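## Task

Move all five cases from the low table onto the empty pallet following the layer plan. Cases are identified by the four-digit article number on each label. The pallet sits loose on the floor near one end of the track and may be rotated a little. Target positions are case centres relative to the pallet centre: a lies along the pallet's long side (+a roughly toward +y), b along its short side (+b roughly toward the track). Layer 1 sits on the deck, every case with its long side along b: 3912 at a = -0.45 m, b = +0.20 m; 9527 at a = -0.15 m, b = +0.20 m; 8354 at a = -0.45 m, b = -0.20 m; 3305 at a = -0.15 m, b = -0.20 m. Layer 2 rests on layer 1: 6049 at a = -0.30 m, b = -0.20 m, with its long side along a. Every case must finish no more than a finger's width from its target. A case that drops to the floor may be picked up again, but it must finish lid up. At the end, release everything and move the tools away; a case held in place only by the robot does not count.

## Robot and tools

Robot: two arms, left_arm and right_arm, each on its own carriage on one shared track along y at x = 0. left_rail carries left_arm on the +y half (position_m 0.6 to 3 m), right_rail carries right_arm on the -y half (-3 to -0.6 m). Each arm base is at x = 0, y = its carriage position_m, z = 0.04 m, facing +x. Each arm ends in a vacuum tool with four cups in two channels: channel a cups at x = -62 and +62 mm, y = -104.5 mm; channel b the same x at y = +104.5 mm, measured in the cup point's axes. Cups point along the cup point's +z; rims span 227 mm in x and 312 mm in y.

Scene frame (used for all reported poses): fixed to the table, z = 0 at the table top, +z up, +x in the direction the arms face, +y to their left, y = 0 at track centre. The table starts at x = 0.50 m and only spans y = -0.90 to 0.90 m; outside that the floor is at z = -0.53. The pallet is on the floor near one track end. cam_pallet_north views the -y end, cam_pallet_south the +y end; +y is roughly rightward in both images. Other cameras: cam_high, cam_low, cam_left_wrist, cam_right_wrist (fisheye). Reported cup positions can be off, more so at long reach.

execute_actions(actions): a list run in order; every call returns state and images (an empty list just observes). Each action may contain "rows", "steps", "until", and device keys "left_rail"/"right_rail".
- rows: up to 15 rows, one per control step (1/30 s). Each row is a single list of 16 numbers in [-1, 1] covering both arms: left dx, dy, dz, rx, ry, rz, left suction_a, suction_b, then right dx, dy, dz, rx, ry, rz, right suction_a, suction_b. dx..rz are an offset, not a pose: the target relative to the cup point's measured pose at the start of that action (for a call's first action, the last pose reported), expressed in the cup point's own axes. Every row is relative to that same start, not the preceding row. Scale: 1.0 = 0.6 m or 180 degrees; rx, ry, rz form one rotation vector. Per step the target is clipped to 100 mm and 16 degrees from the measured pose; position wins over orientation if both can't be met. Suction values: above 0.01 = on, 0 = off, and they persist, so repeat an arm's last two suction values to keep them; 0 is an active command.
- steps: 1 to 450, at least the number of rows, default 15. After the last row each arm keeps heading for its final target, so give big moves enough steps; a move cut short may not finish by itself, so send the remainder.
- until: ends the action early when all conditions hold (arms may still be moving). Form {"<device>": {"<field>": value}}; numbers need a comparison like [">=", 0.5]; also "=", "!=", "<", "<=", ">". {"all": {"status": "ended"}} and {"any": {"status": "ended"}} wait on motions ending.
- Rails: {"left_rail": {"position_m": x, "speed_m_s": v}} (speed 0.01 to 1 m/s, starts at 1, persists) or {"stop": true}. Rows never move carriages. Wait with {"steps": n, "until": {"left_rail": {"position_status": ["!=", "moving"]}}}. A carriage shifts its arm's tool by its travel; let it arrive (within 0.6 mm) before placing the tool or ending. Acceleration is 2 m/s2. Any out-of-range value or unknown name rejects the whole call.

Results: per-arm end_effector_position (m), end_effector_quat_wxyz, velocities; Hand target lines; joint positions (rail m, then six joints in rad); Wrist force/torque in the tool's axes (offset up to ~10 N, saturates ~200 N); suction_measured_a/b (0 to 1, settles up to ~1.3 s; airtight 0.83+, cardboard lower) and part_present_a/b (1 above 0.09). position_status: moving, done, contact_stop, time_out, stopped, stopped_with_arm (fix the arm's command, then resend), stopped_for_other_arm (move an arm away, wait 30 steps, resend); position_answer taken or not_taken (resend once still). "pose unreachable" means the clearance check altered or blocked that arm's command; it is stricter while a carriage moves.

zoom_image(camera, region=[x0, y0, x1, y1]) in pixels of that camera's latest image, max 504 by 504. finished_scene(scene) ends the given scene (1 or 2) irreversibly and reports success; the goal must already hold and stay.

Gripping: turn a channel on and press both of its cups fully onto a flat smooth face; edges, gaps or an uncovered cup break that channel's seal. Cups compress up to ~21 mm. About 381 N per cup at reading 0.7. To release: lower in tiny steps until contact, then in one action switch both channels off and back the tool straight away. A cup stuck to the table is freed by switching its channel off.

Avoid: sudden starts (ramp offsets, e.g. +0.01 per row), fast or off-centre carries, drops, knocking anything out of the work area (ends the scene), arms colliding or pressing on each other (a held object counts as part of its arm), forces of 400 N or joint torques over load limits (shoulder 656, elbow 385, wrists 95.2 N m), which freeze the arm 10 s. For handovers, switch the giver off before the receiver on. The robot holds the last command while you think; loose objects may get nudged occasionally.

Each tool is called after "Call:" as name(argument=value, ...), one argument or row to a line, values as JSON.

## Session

Call:
execute_actions(
  actions=[],
)

Scene clock: 0.00 s.
left_arm: end_effector_position=(+0.8493, +1.7688, +0.4378) suction_measured_a=0.01 part_present_a=0 suction_measured_b=0.01 part_present_b=0 end_effector_quat_wxyz=(-0.002, +0.001, +1.000, +0.001) end_effector_velocity=(-0.000, +0.000, +0.000) end_effector_angular_velocity=(-0.000, -0.000, +0.000) | right_arm: end_effector_position=(+0.8509, -2.5631, +0.4403) suction_measured_a=0.00 part_present_a=0 suction_measured_b=0.00 part_present_b=0 end_effector_quat_wxyz=(+0.001, -0.001, +1.000, +0.001) end_effector_velocity=(+0.000, -0.000, -0.000) end_effector_angular_velocity=(+0.000, +0.000, -0.000)
Joint positions: left_arm=[ 1.768 -0.238 -1.496  2.093 -2.163 -1.57   1.334] | right_arm=[-2.563 -0.239 -1.498  2.091 -2.166 -1.569  1.331]
Joint velocities: left_arm=[ 0.  0. -0.  0. -0.  0. -0.] | right_arm=[ 0. -0.  0. -0.  0. -0. -0.]
Wrist force (N, on the end effector, along its own x y z axes, offset not removed): no reading
Wrist torque (N m, same axes, about the end effector's origin, offset not removed): no reading
Hand target (left_arm): +0.849, +1.769, +0.438; -0.002, +0.001, +1.000, +0.001
Hand target (right_arm): +0.851, -2.563, +0.440; +0.001, -0.001, +1.000, +0.001
left_rail: position_m=1.768 position_m_goal=1.768 speed_m_s=1.00 position_status=done position_answer=taken refusals=0
right_rail: position_m=-2.563 position_m_goal=-2.563 speed_m_s=1.00 position_status=done position_answer=taken refusals=0

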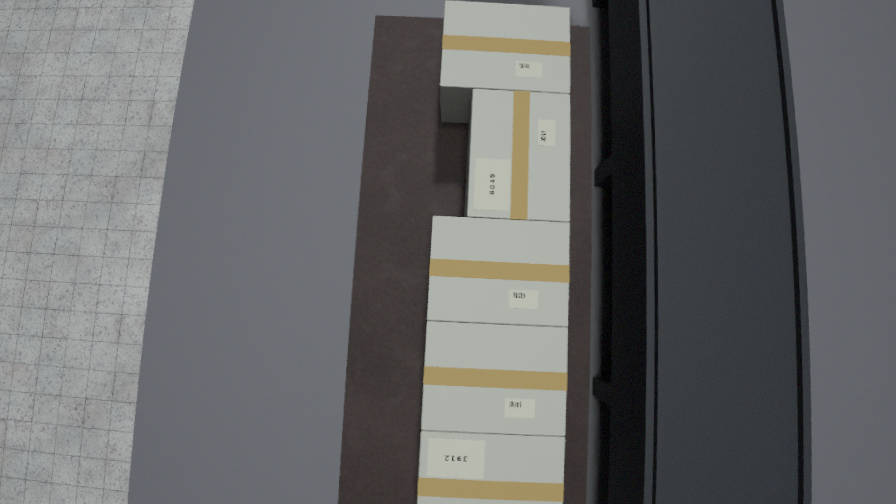

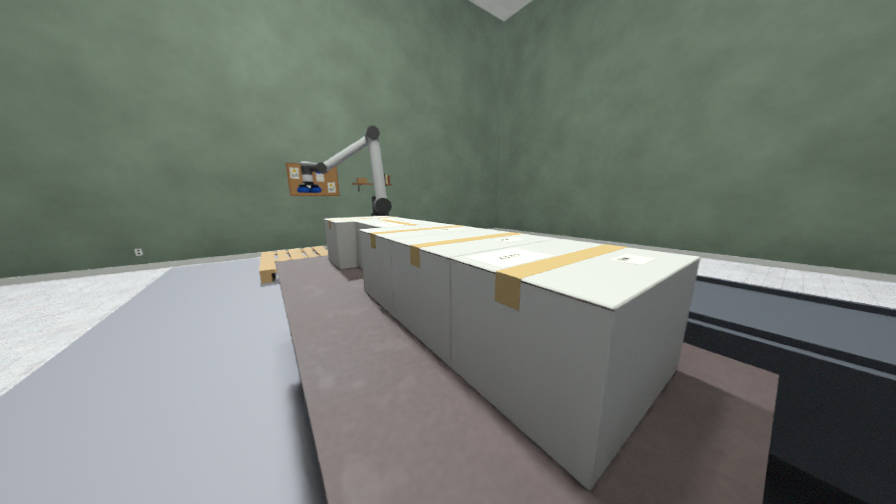

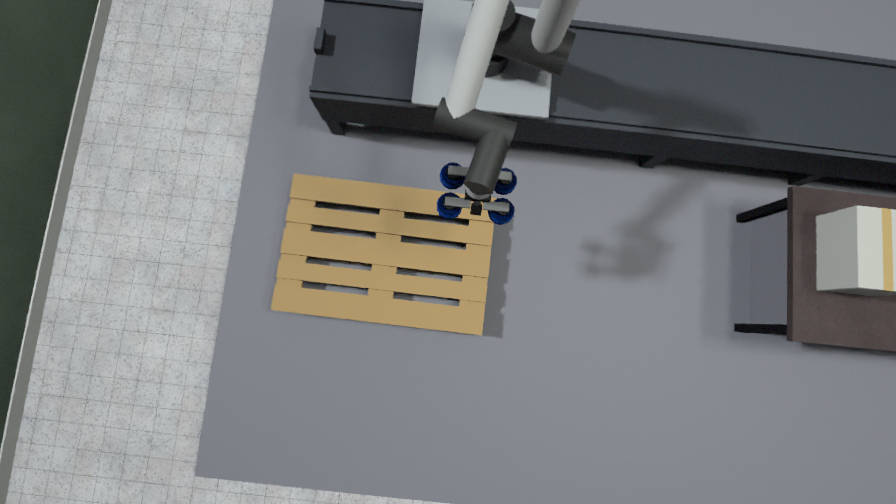

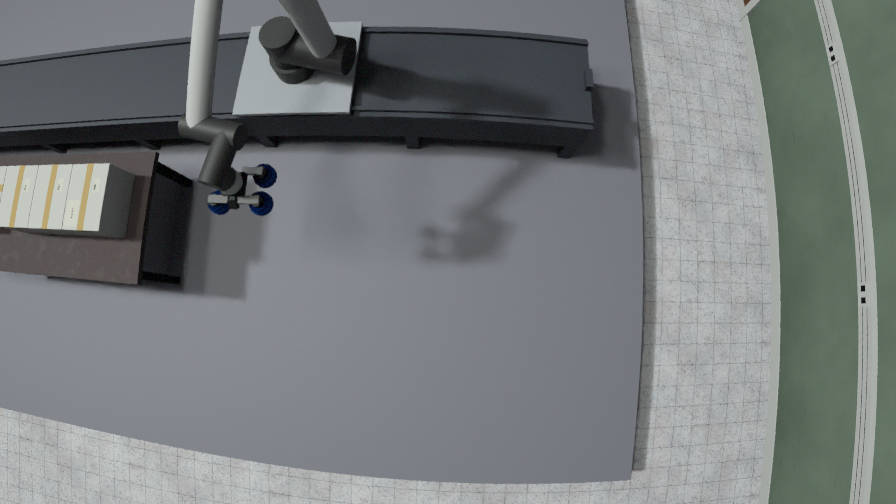

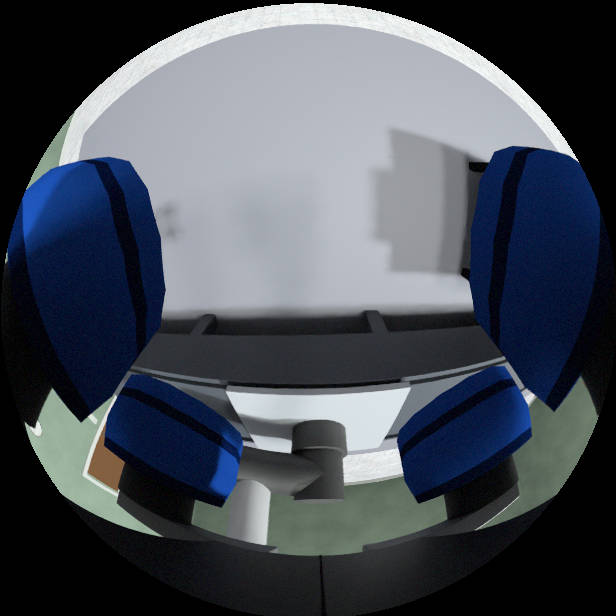

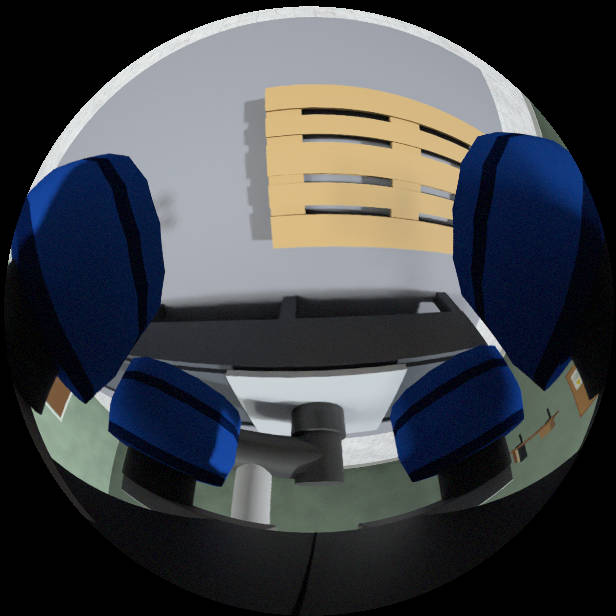

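Call:
execute_actions(
  actions=[
    {"rows":[[0.75,-0.9,0,0,-0.2,0,0,0,-0.283,-0.833,0.917,0,0,0.5,0,0]],"steps":85,"left_rail":{"position_m":0.6},"right_rail":{"position_m":-3.0}},
  ],
)

Call:
zoom_image(
  camera="cam_left_wrist",
  region=[100,100,520,400],
)

Call:
zoom_image(
  camera="cam_right_wrist",
  region=[160,100,460,340],
)

Call:
execute_actions(
  actions=[
    {"rows":[[0,-0.7,0,0,0,0,0,0,0,0,0,0,0,0,0,0]],"steps":50,"right_rail":{"position_m":-2.4}},
  ],
)

Call:
zoom_image(
  camera="cam_left_wrist",
  region=[100,100,520,400],
)

Call:
zoom_image(
  camera="cam_right_wrist",
  region=[160,100,460,340],
)

Scene clock: 17.07 s.
left_arm: end_effector_position=(+0.4003, +0.0606, +0.4383) suction_measured_a=0.01 part_present_a=0 suction_measured_b=0.01 part_present_b=0 end_effector_quat_wxyz=(+0.309, +0.001, +0.951, +0.002) end_effector_velocity=(-0.000, -0.000, +0.000) end_effector_angular_velocity=(+0.000, -0.000, -0.000) | right_arm: end_effector_position=(+1.0207, -3.4998, -0.1102) suction_measured_a=0.00 part_present_a=0 suction_measured_b=0.00 part_present_b=0 end_effector_quat_wxyz=(+0.000, +0.707, +0.708, +0.001) end_effector_velocity=(+0.000, -0.000, -0.000) end_effector_angular_velocity=(+0.000, +0.000, -0.000)
Joint positions: left_arm=[ 0.6   -1.516 -1.778  2.45  -2.278 -0.943  0.068] | right_arm=[-3.    -0.633 -0.712  1.849 -2.709 -1.569  2.507]
Joint velocities: left_arm=[ 0. -0.  0. -0.  0.  0. -0.] | right_arm=[ 0. -0.  0. -0.  0. -0. -0.]
Wrist force (N, on the end effector, along its own x y z axes, offset not removed): left_arm=[-1.1 0.1 4.3] | right_arm=[2.1 -4.2 -0.2]
Wrist torque (N m, same axes, about the end effector's origin, offset not removed): left_arm=[-0.16 0.00 0.12] | right_arm=[-1.11 -1.25 0.36]
Hand target (left_arm): +0.400, +0.061, +0.438; +0.309, +0.001, +0.951, +0.002
Hand target (right_arm): +1.021, -3.500, -0.110; +0.000, +0.707, +0.708, +0.001
Off the commanded pose (left_arm): 0.002 m, 0 deg.
Off the commanded pose (right_arm): 0.002 m, 0 deg.
left_rail: position_m=0.600 position_m_goal=0.600 speed_m_s=1.00 position_status=done position_answer=taken refusals=0
right_rail: position_m=-3.000 position_m_goal=-3.000 speed_m_s=1.00 position_status=done position_answer=taken refusals=0

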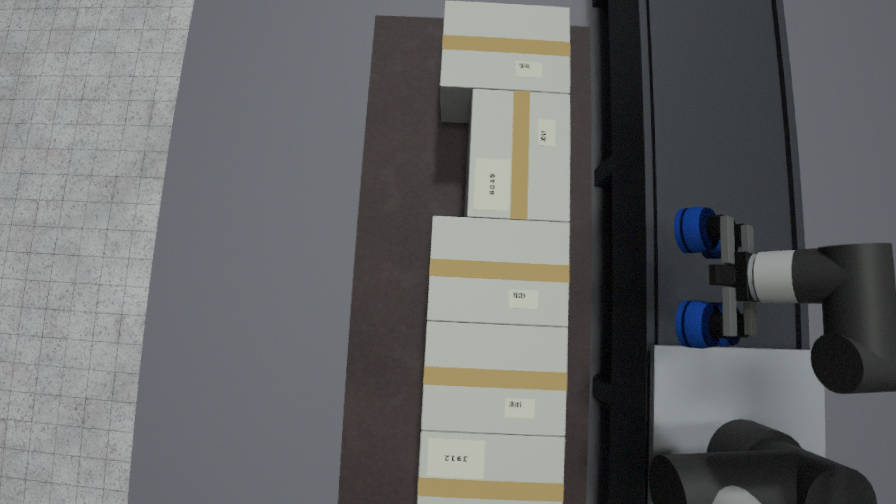

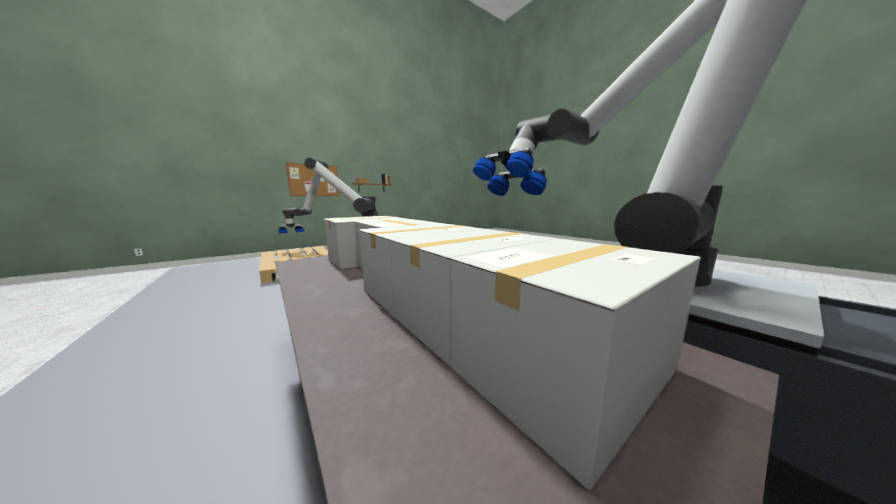

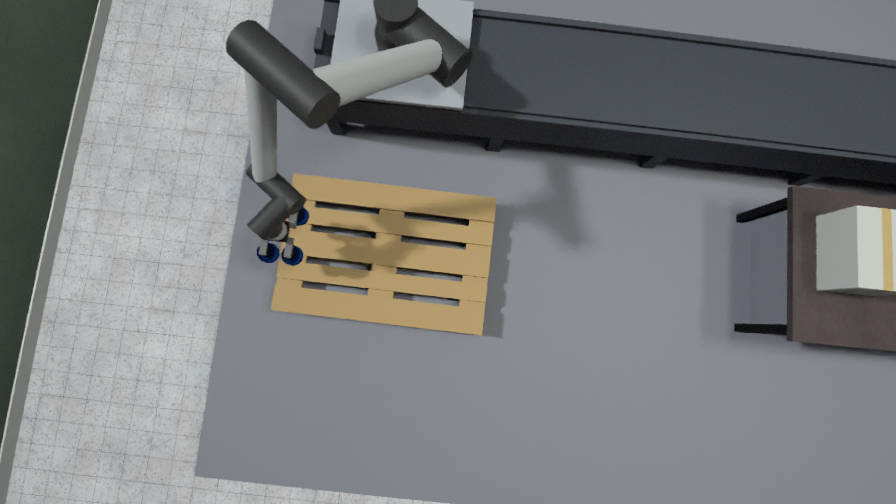

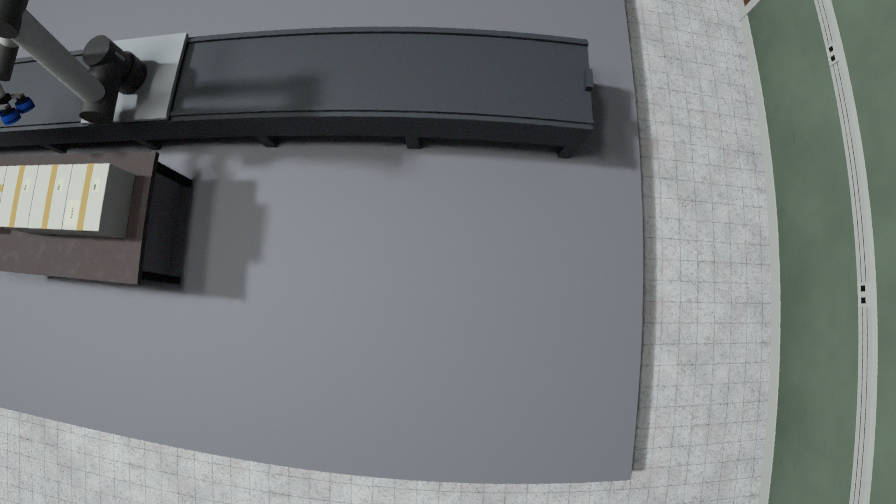

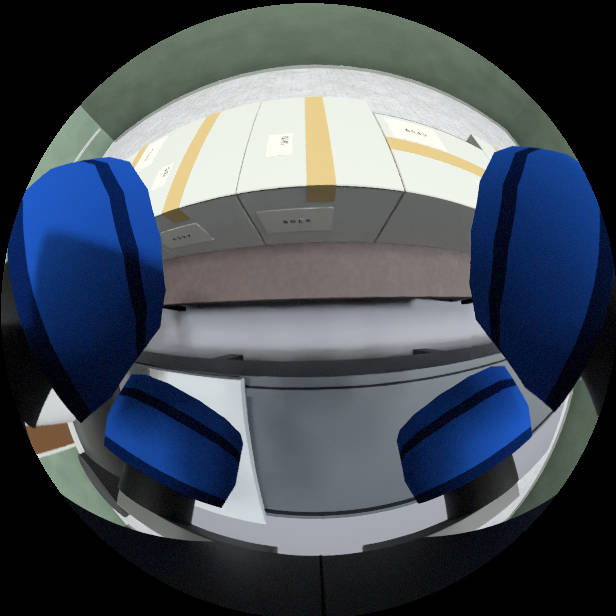

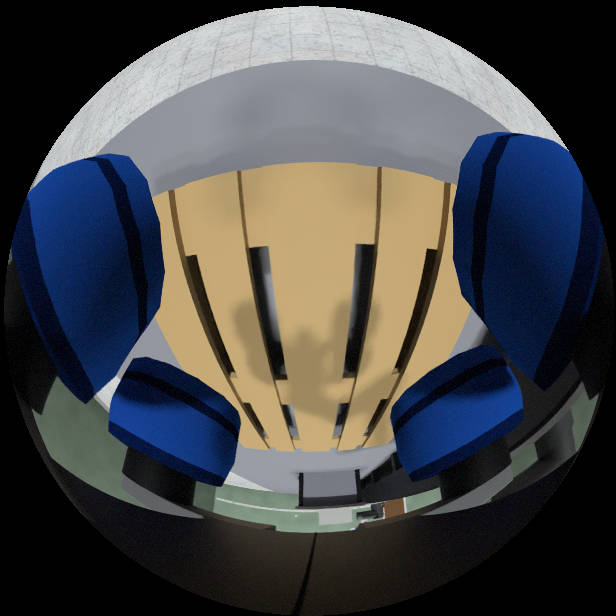

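Region (100, 100, 520, 400) of cam_left_wrist's 616x616 image, scaled by 1.200, with more detail than that image has; it fills the top 360 rows of this view, and the rest is white.

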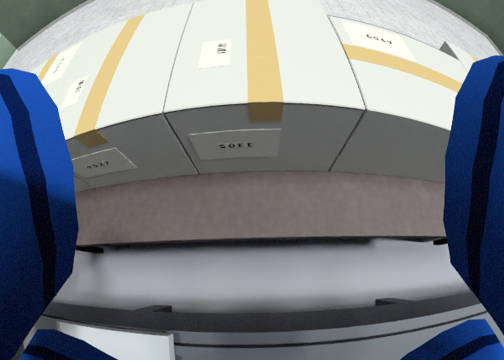

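Region (160, 100, 460, 340) of cam_right_wrist's 616x616 image, scaled by 1.680, with more detail than that image has; it fills the top 403 rows of this view, and the rest is white.

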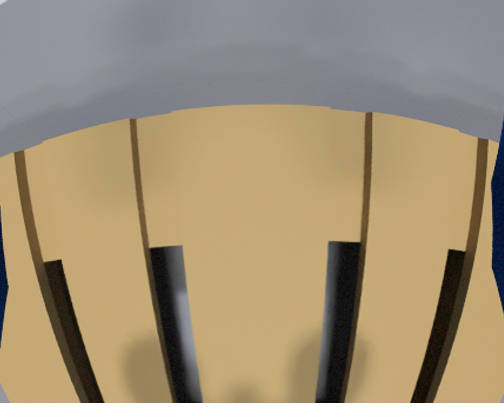

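Scene clock: 18.73 s.
left_arm: end_effector_position=(+0.4005, -0.3589, +0.4377) suction_measured_a=0.01 part_present_a=0 suction_measured_b=0.01 part_present_b=0 end_effector_quat_wxyz=(+0.309, +0.001, +0.951, +0.002) end_effector_velocity=(+0.000, -0.001, -0.000) end_effector_angular_velocity=(+0.000, +0.000, +0.000) | right_arm: end_effector_position=(+1.0206, -2.8998, -0.1103) suction_measured_a=0.00 part_present_a=0 suction_measured_b=0.00 part_present_b=0 end_effector_quat_wxyz=(+0.000, +0.707, +0.708, +0.001) end_effector_velocity=(+0.000, +0.000, +0.000) end_effector_angular_velocity=(+0.000, -0.000, +0.000)
Joint positions: left_arm=[ 0.6   -1.54  -1.305  1.953 -2.237 -0.942  0.04 ] | right_arm=[-2.4   -0.634 -0.712  1.849 -2.709 -1.569  2.507]
Joint velocities: left_arm=[ 0.     0.     0.001 -0.001  0.    -0.     0.   ] | right_arm=[ 0. -0. -0.  0. -0.  0.  0.]
Wrist force (N, on the end effector, along its own x y z axes, offset not removed): left_arm=[1.0 -0.7 2.1] | right_arm=[-0.1 -8.3 1.2]
Wrist torque (N m, same axes, about the end effector's origin, offset not removed): left_arm=[-0.22 -0.37 0.00] | right_arm=[-1.84 -0.73 0.50]
Hand target (left_arm): +0.400, -0.359, +0.438; +0.309, +0.001, +0.951, +0.002
Hand target (right_arm): +1.021, -2.900, -0.110; +0.000, +0.707, +0.708, +0.001
Off the commanded pose (left_arm): 0.002 m, 0 deg.
Off the commanded pose (right_arm): 0.000 m, 0 deg.
left_rail: position_m=0.600 position_m_goal=0.600 speed_m_s=1.00 position_status=done position_answer=taken refusals=0
right_rail: position_m=-2.400 position_m_goal=-2.400 speed_m_s=1.00 position_status=done position_answer=taken refusals=0

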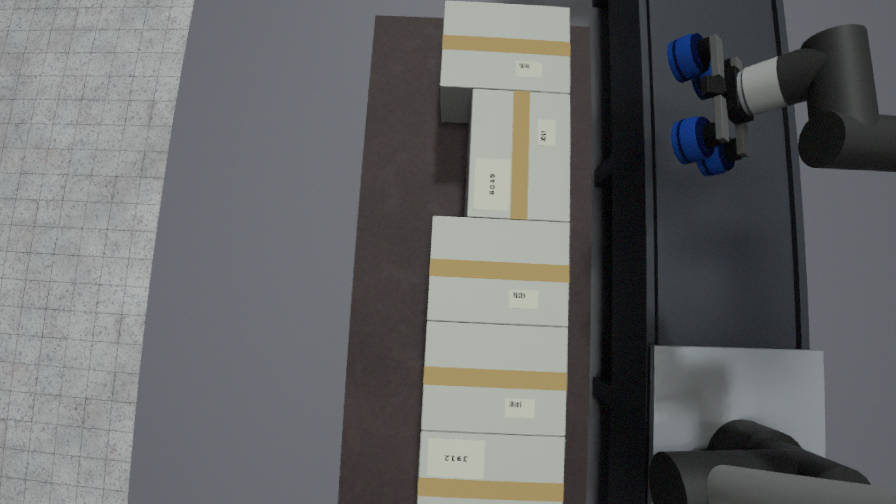

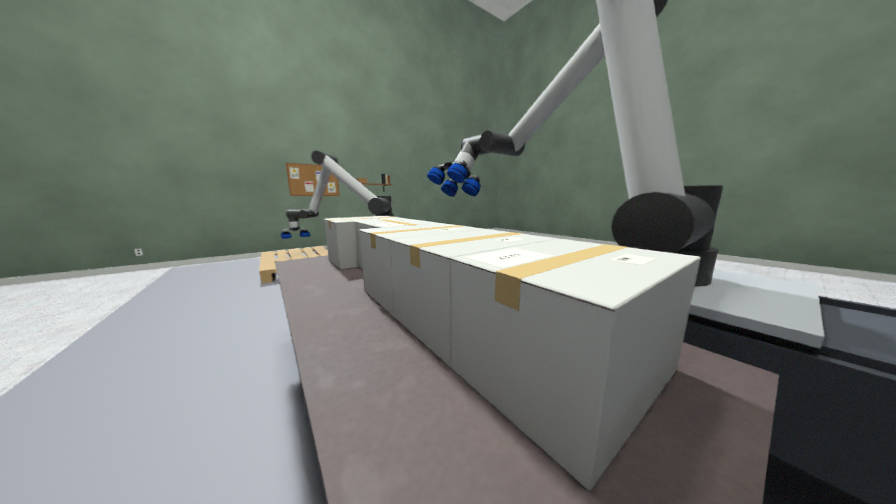

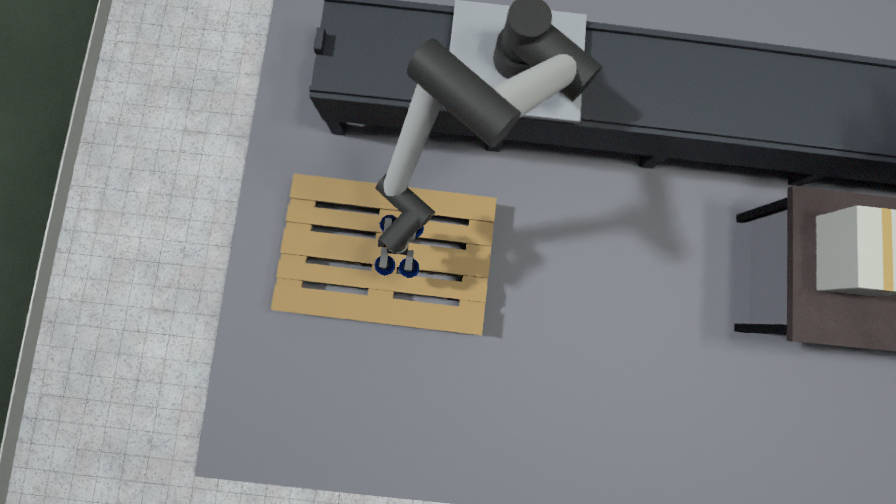

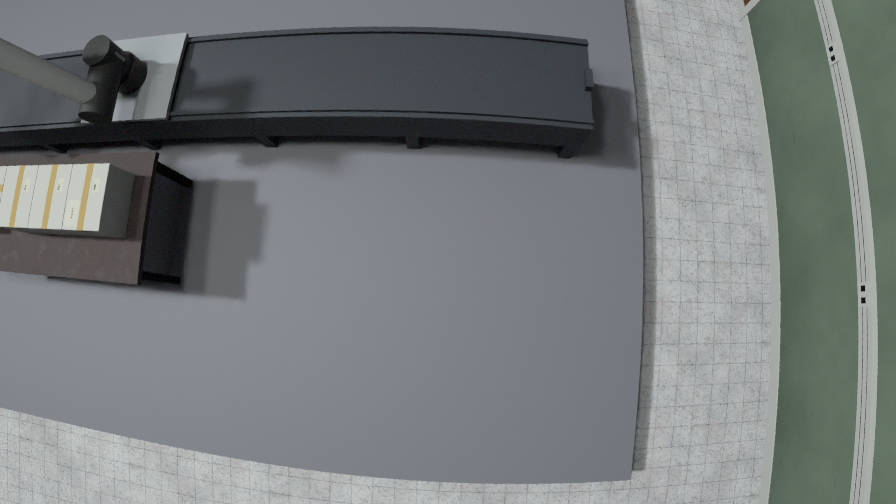

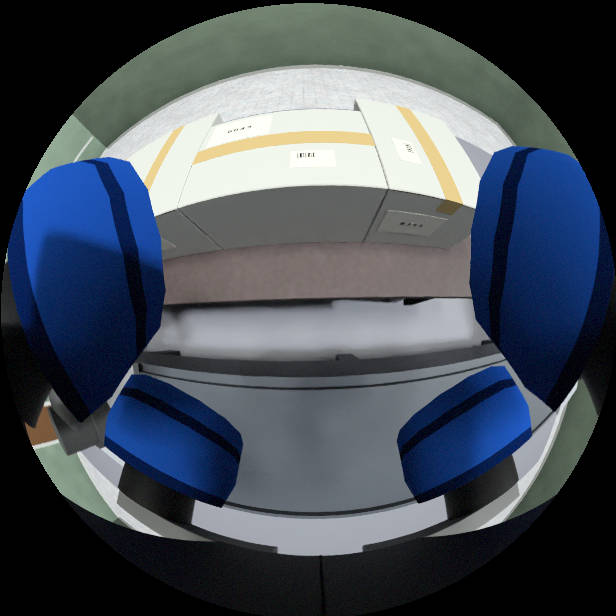

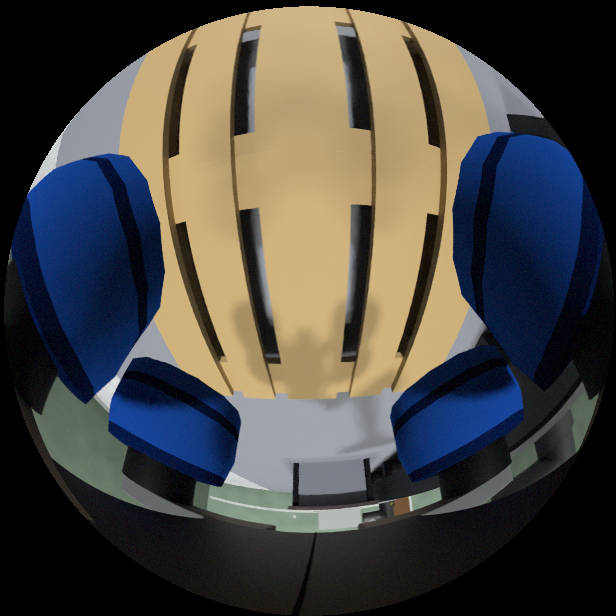

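Region (100, 100, 520, 400) of cam_left_wrist's 616x616 image, scaled by 1.200, with more detail than that image has; it fills the top 360 rows of this view, and the rest is white.

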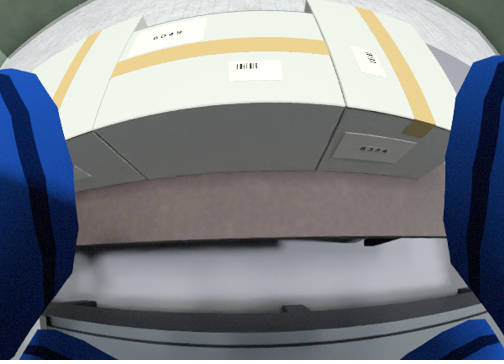

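Region (160, 100, 460, 340) of cam_right_wrist's 616x616 image, scaled by 1.680, with more detail than that image has; it fills the top 403 rows of this view, and the rest is white.

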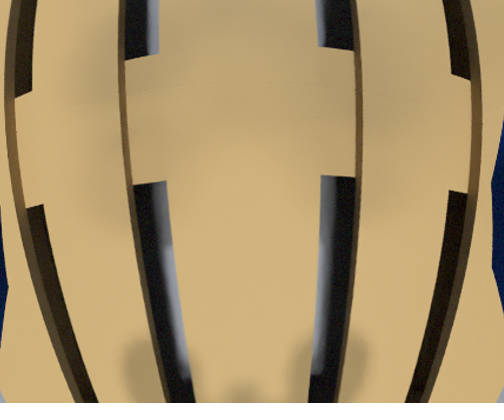

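Call:
execute_actions(
  actions=[
    {"rows":[[0,0,0,0,0,0,0,0,0,-0.385,-0.6,0,0,0,0,0]],"steps":30,"left_rail":{"position_m":2.8}},
    {"rows":[[0,0,0,0,0,0,0,0,0.733,0,-0.43,0,0,0,0,0]],"steps":75,"right_rail":{"position_m":-0.6}},
  ],
)

Call:
zoom_image(
  camera="cam_right_wrist",
  region=[160,100,460,340],
)

Scene clock: 29.47 s.
left_arm: end_effector_position=(+0.4005, +1.8412, +0.4376) suction_measured_a=0.01 part_present_a=0 suction_measured_b=0.01 part_present_b=0 end_effector_quat_wxyz=(+0.309, +0.001, +0.951, +0.002) end_effector_velocity=(+0.000, -0.000, -0.000) end_effector_angular_velocity=(+0.000, +0.000, -0.000) | right_arm: end_effector_position=(+0.8035, -0.6600, +0.4854) suction_measured_a=0.00 part_present_a=0 suction_measured_b=0.00 part_present_b=0 end_effector_quat_wxyz=(+0.001, +0.707, +0.707, +0.001) end_effector_velocity=(-0.000, -0.000, +0.000) end_effector_angular_velocity=(-0.000, -0.000, -0.000)
Joint positions: left_arm=[ 2.8   -1.54  -1.305  1.953 -2.237 -0.942  0.04 ] | right_arm=[-0.6   -0.327 -1.583  2.107 -2.097 -1.57   2.814]
Joint velocities: left_arm=[ 0.  0.  0. -0.  0. -0.  0.] | right_arm=[ 0. -0.  0. -0. -0.  0.  0.]
Wrist force (N, on the end effector, along its own x y z axes, offset not removed): left_arm=[0.5 3.1 1.5] | right_arm=[-1.3 -5.0 3.8]
Wrist torque (N m, same axes, about the end effector's origin, offset not removed): left_arm=[0.27 -0.24 -0.04] | right_arm=[-1.26 -0.49 0.26]
Hand target (left_arm): +0.400, +1.841, +0.438; +0.309, +0.001, +0.951, +0.002
Hand target (right_arm): +0.804, -0.660, +0.485; +0.001, +0.707, +0.707, +0.001
Off the commanded pose (left_arm): 0.000 m, 0 deg.
Off the commanded pose (right_arm): 0.001 m, 0 deg.
left_rail: position_m=2.800 position_m_goal=2.800 speed_m_s=1.00 position_status=done position_answer=taken refusals=0
right_rail: position_m=-0.600 position_m_goal=-0.600 speed_m_s=1.00 position_status=done position_answer=taken refusals=0

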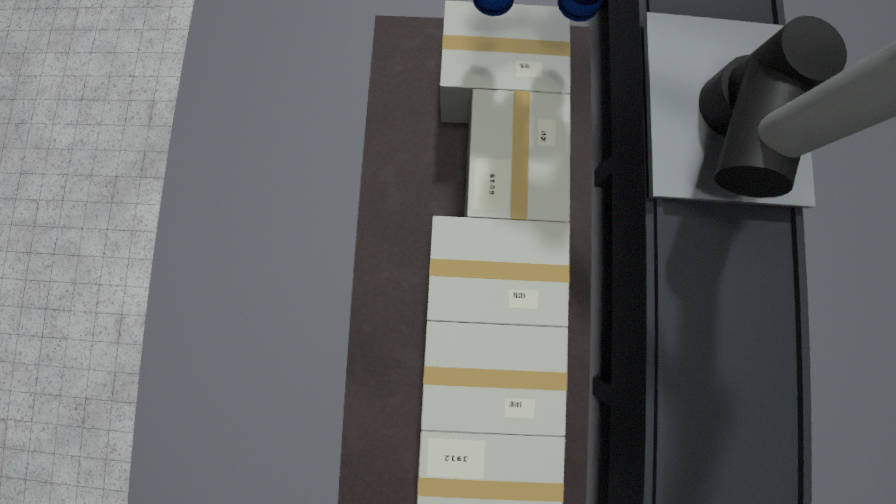

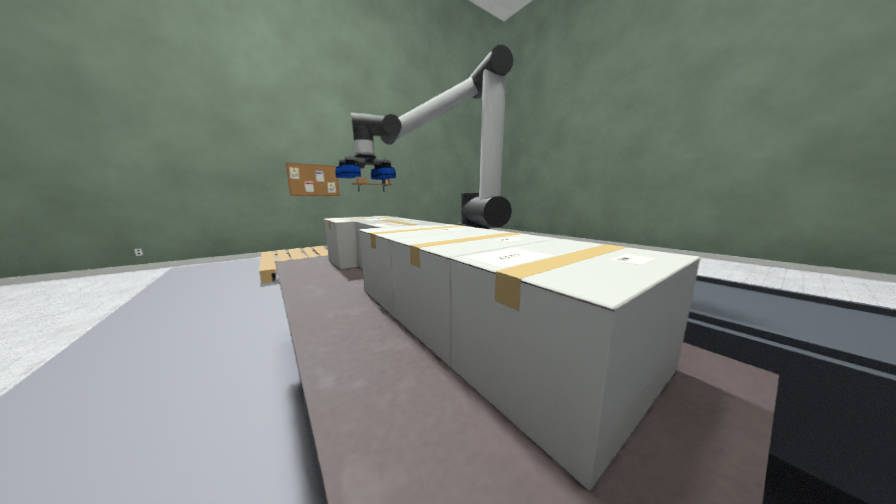

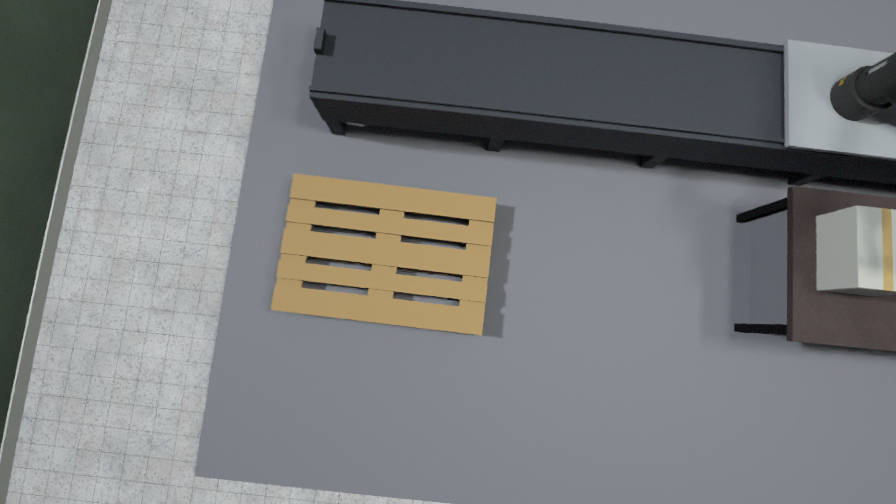

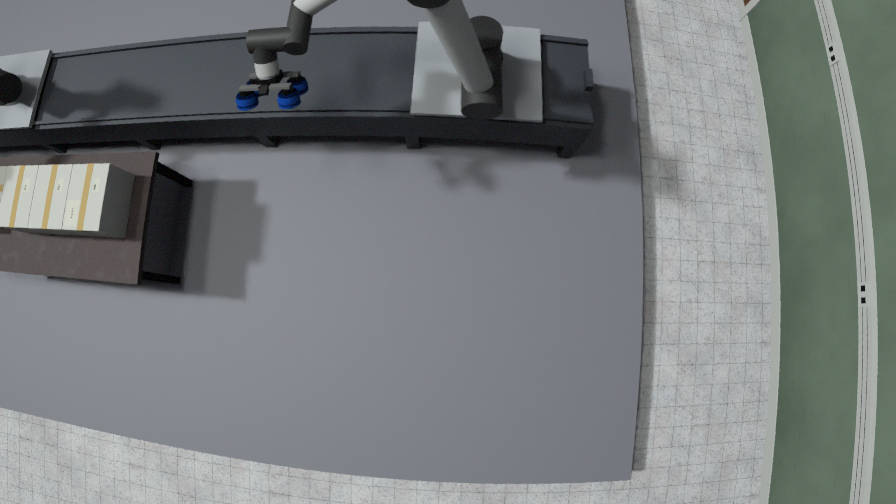

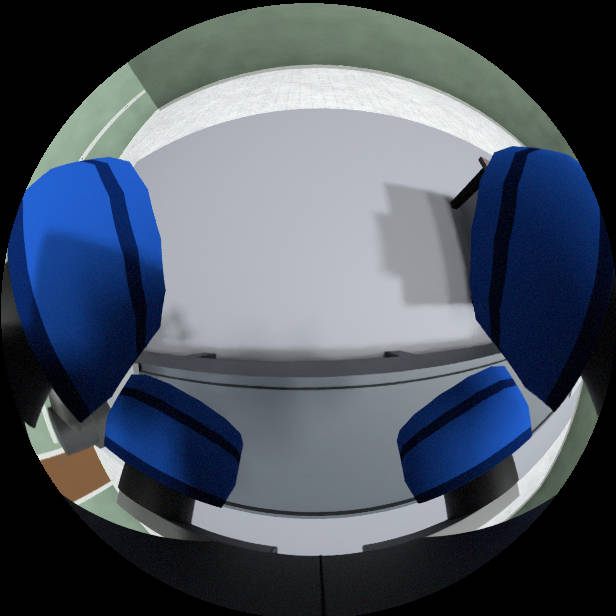

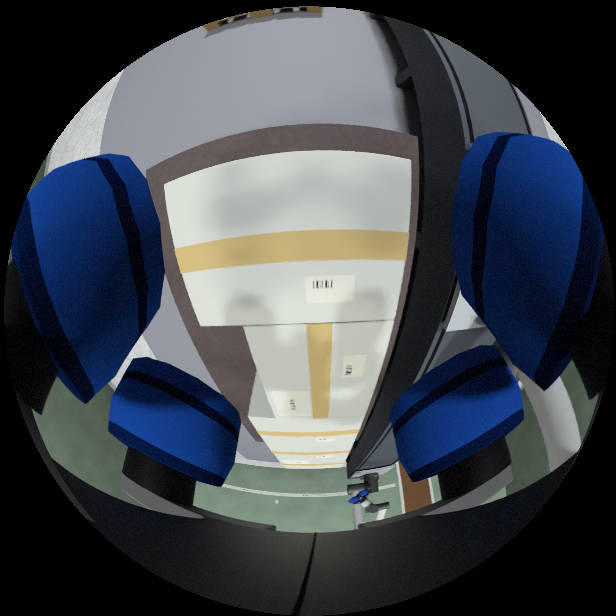

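Region (160, 100, 460, 340) of cam_right_wrist's 616x616 image, scaled by 1.680, with more detail than that image has; it fills the top 403 rows of this view, and the rest is white.

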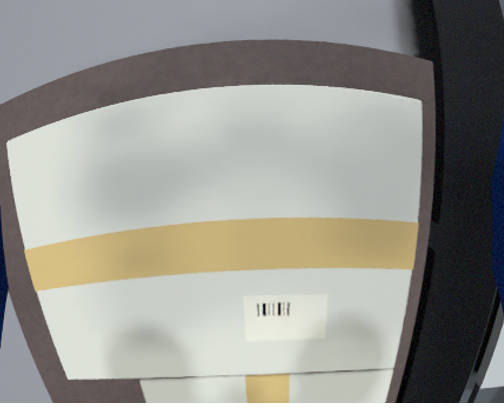

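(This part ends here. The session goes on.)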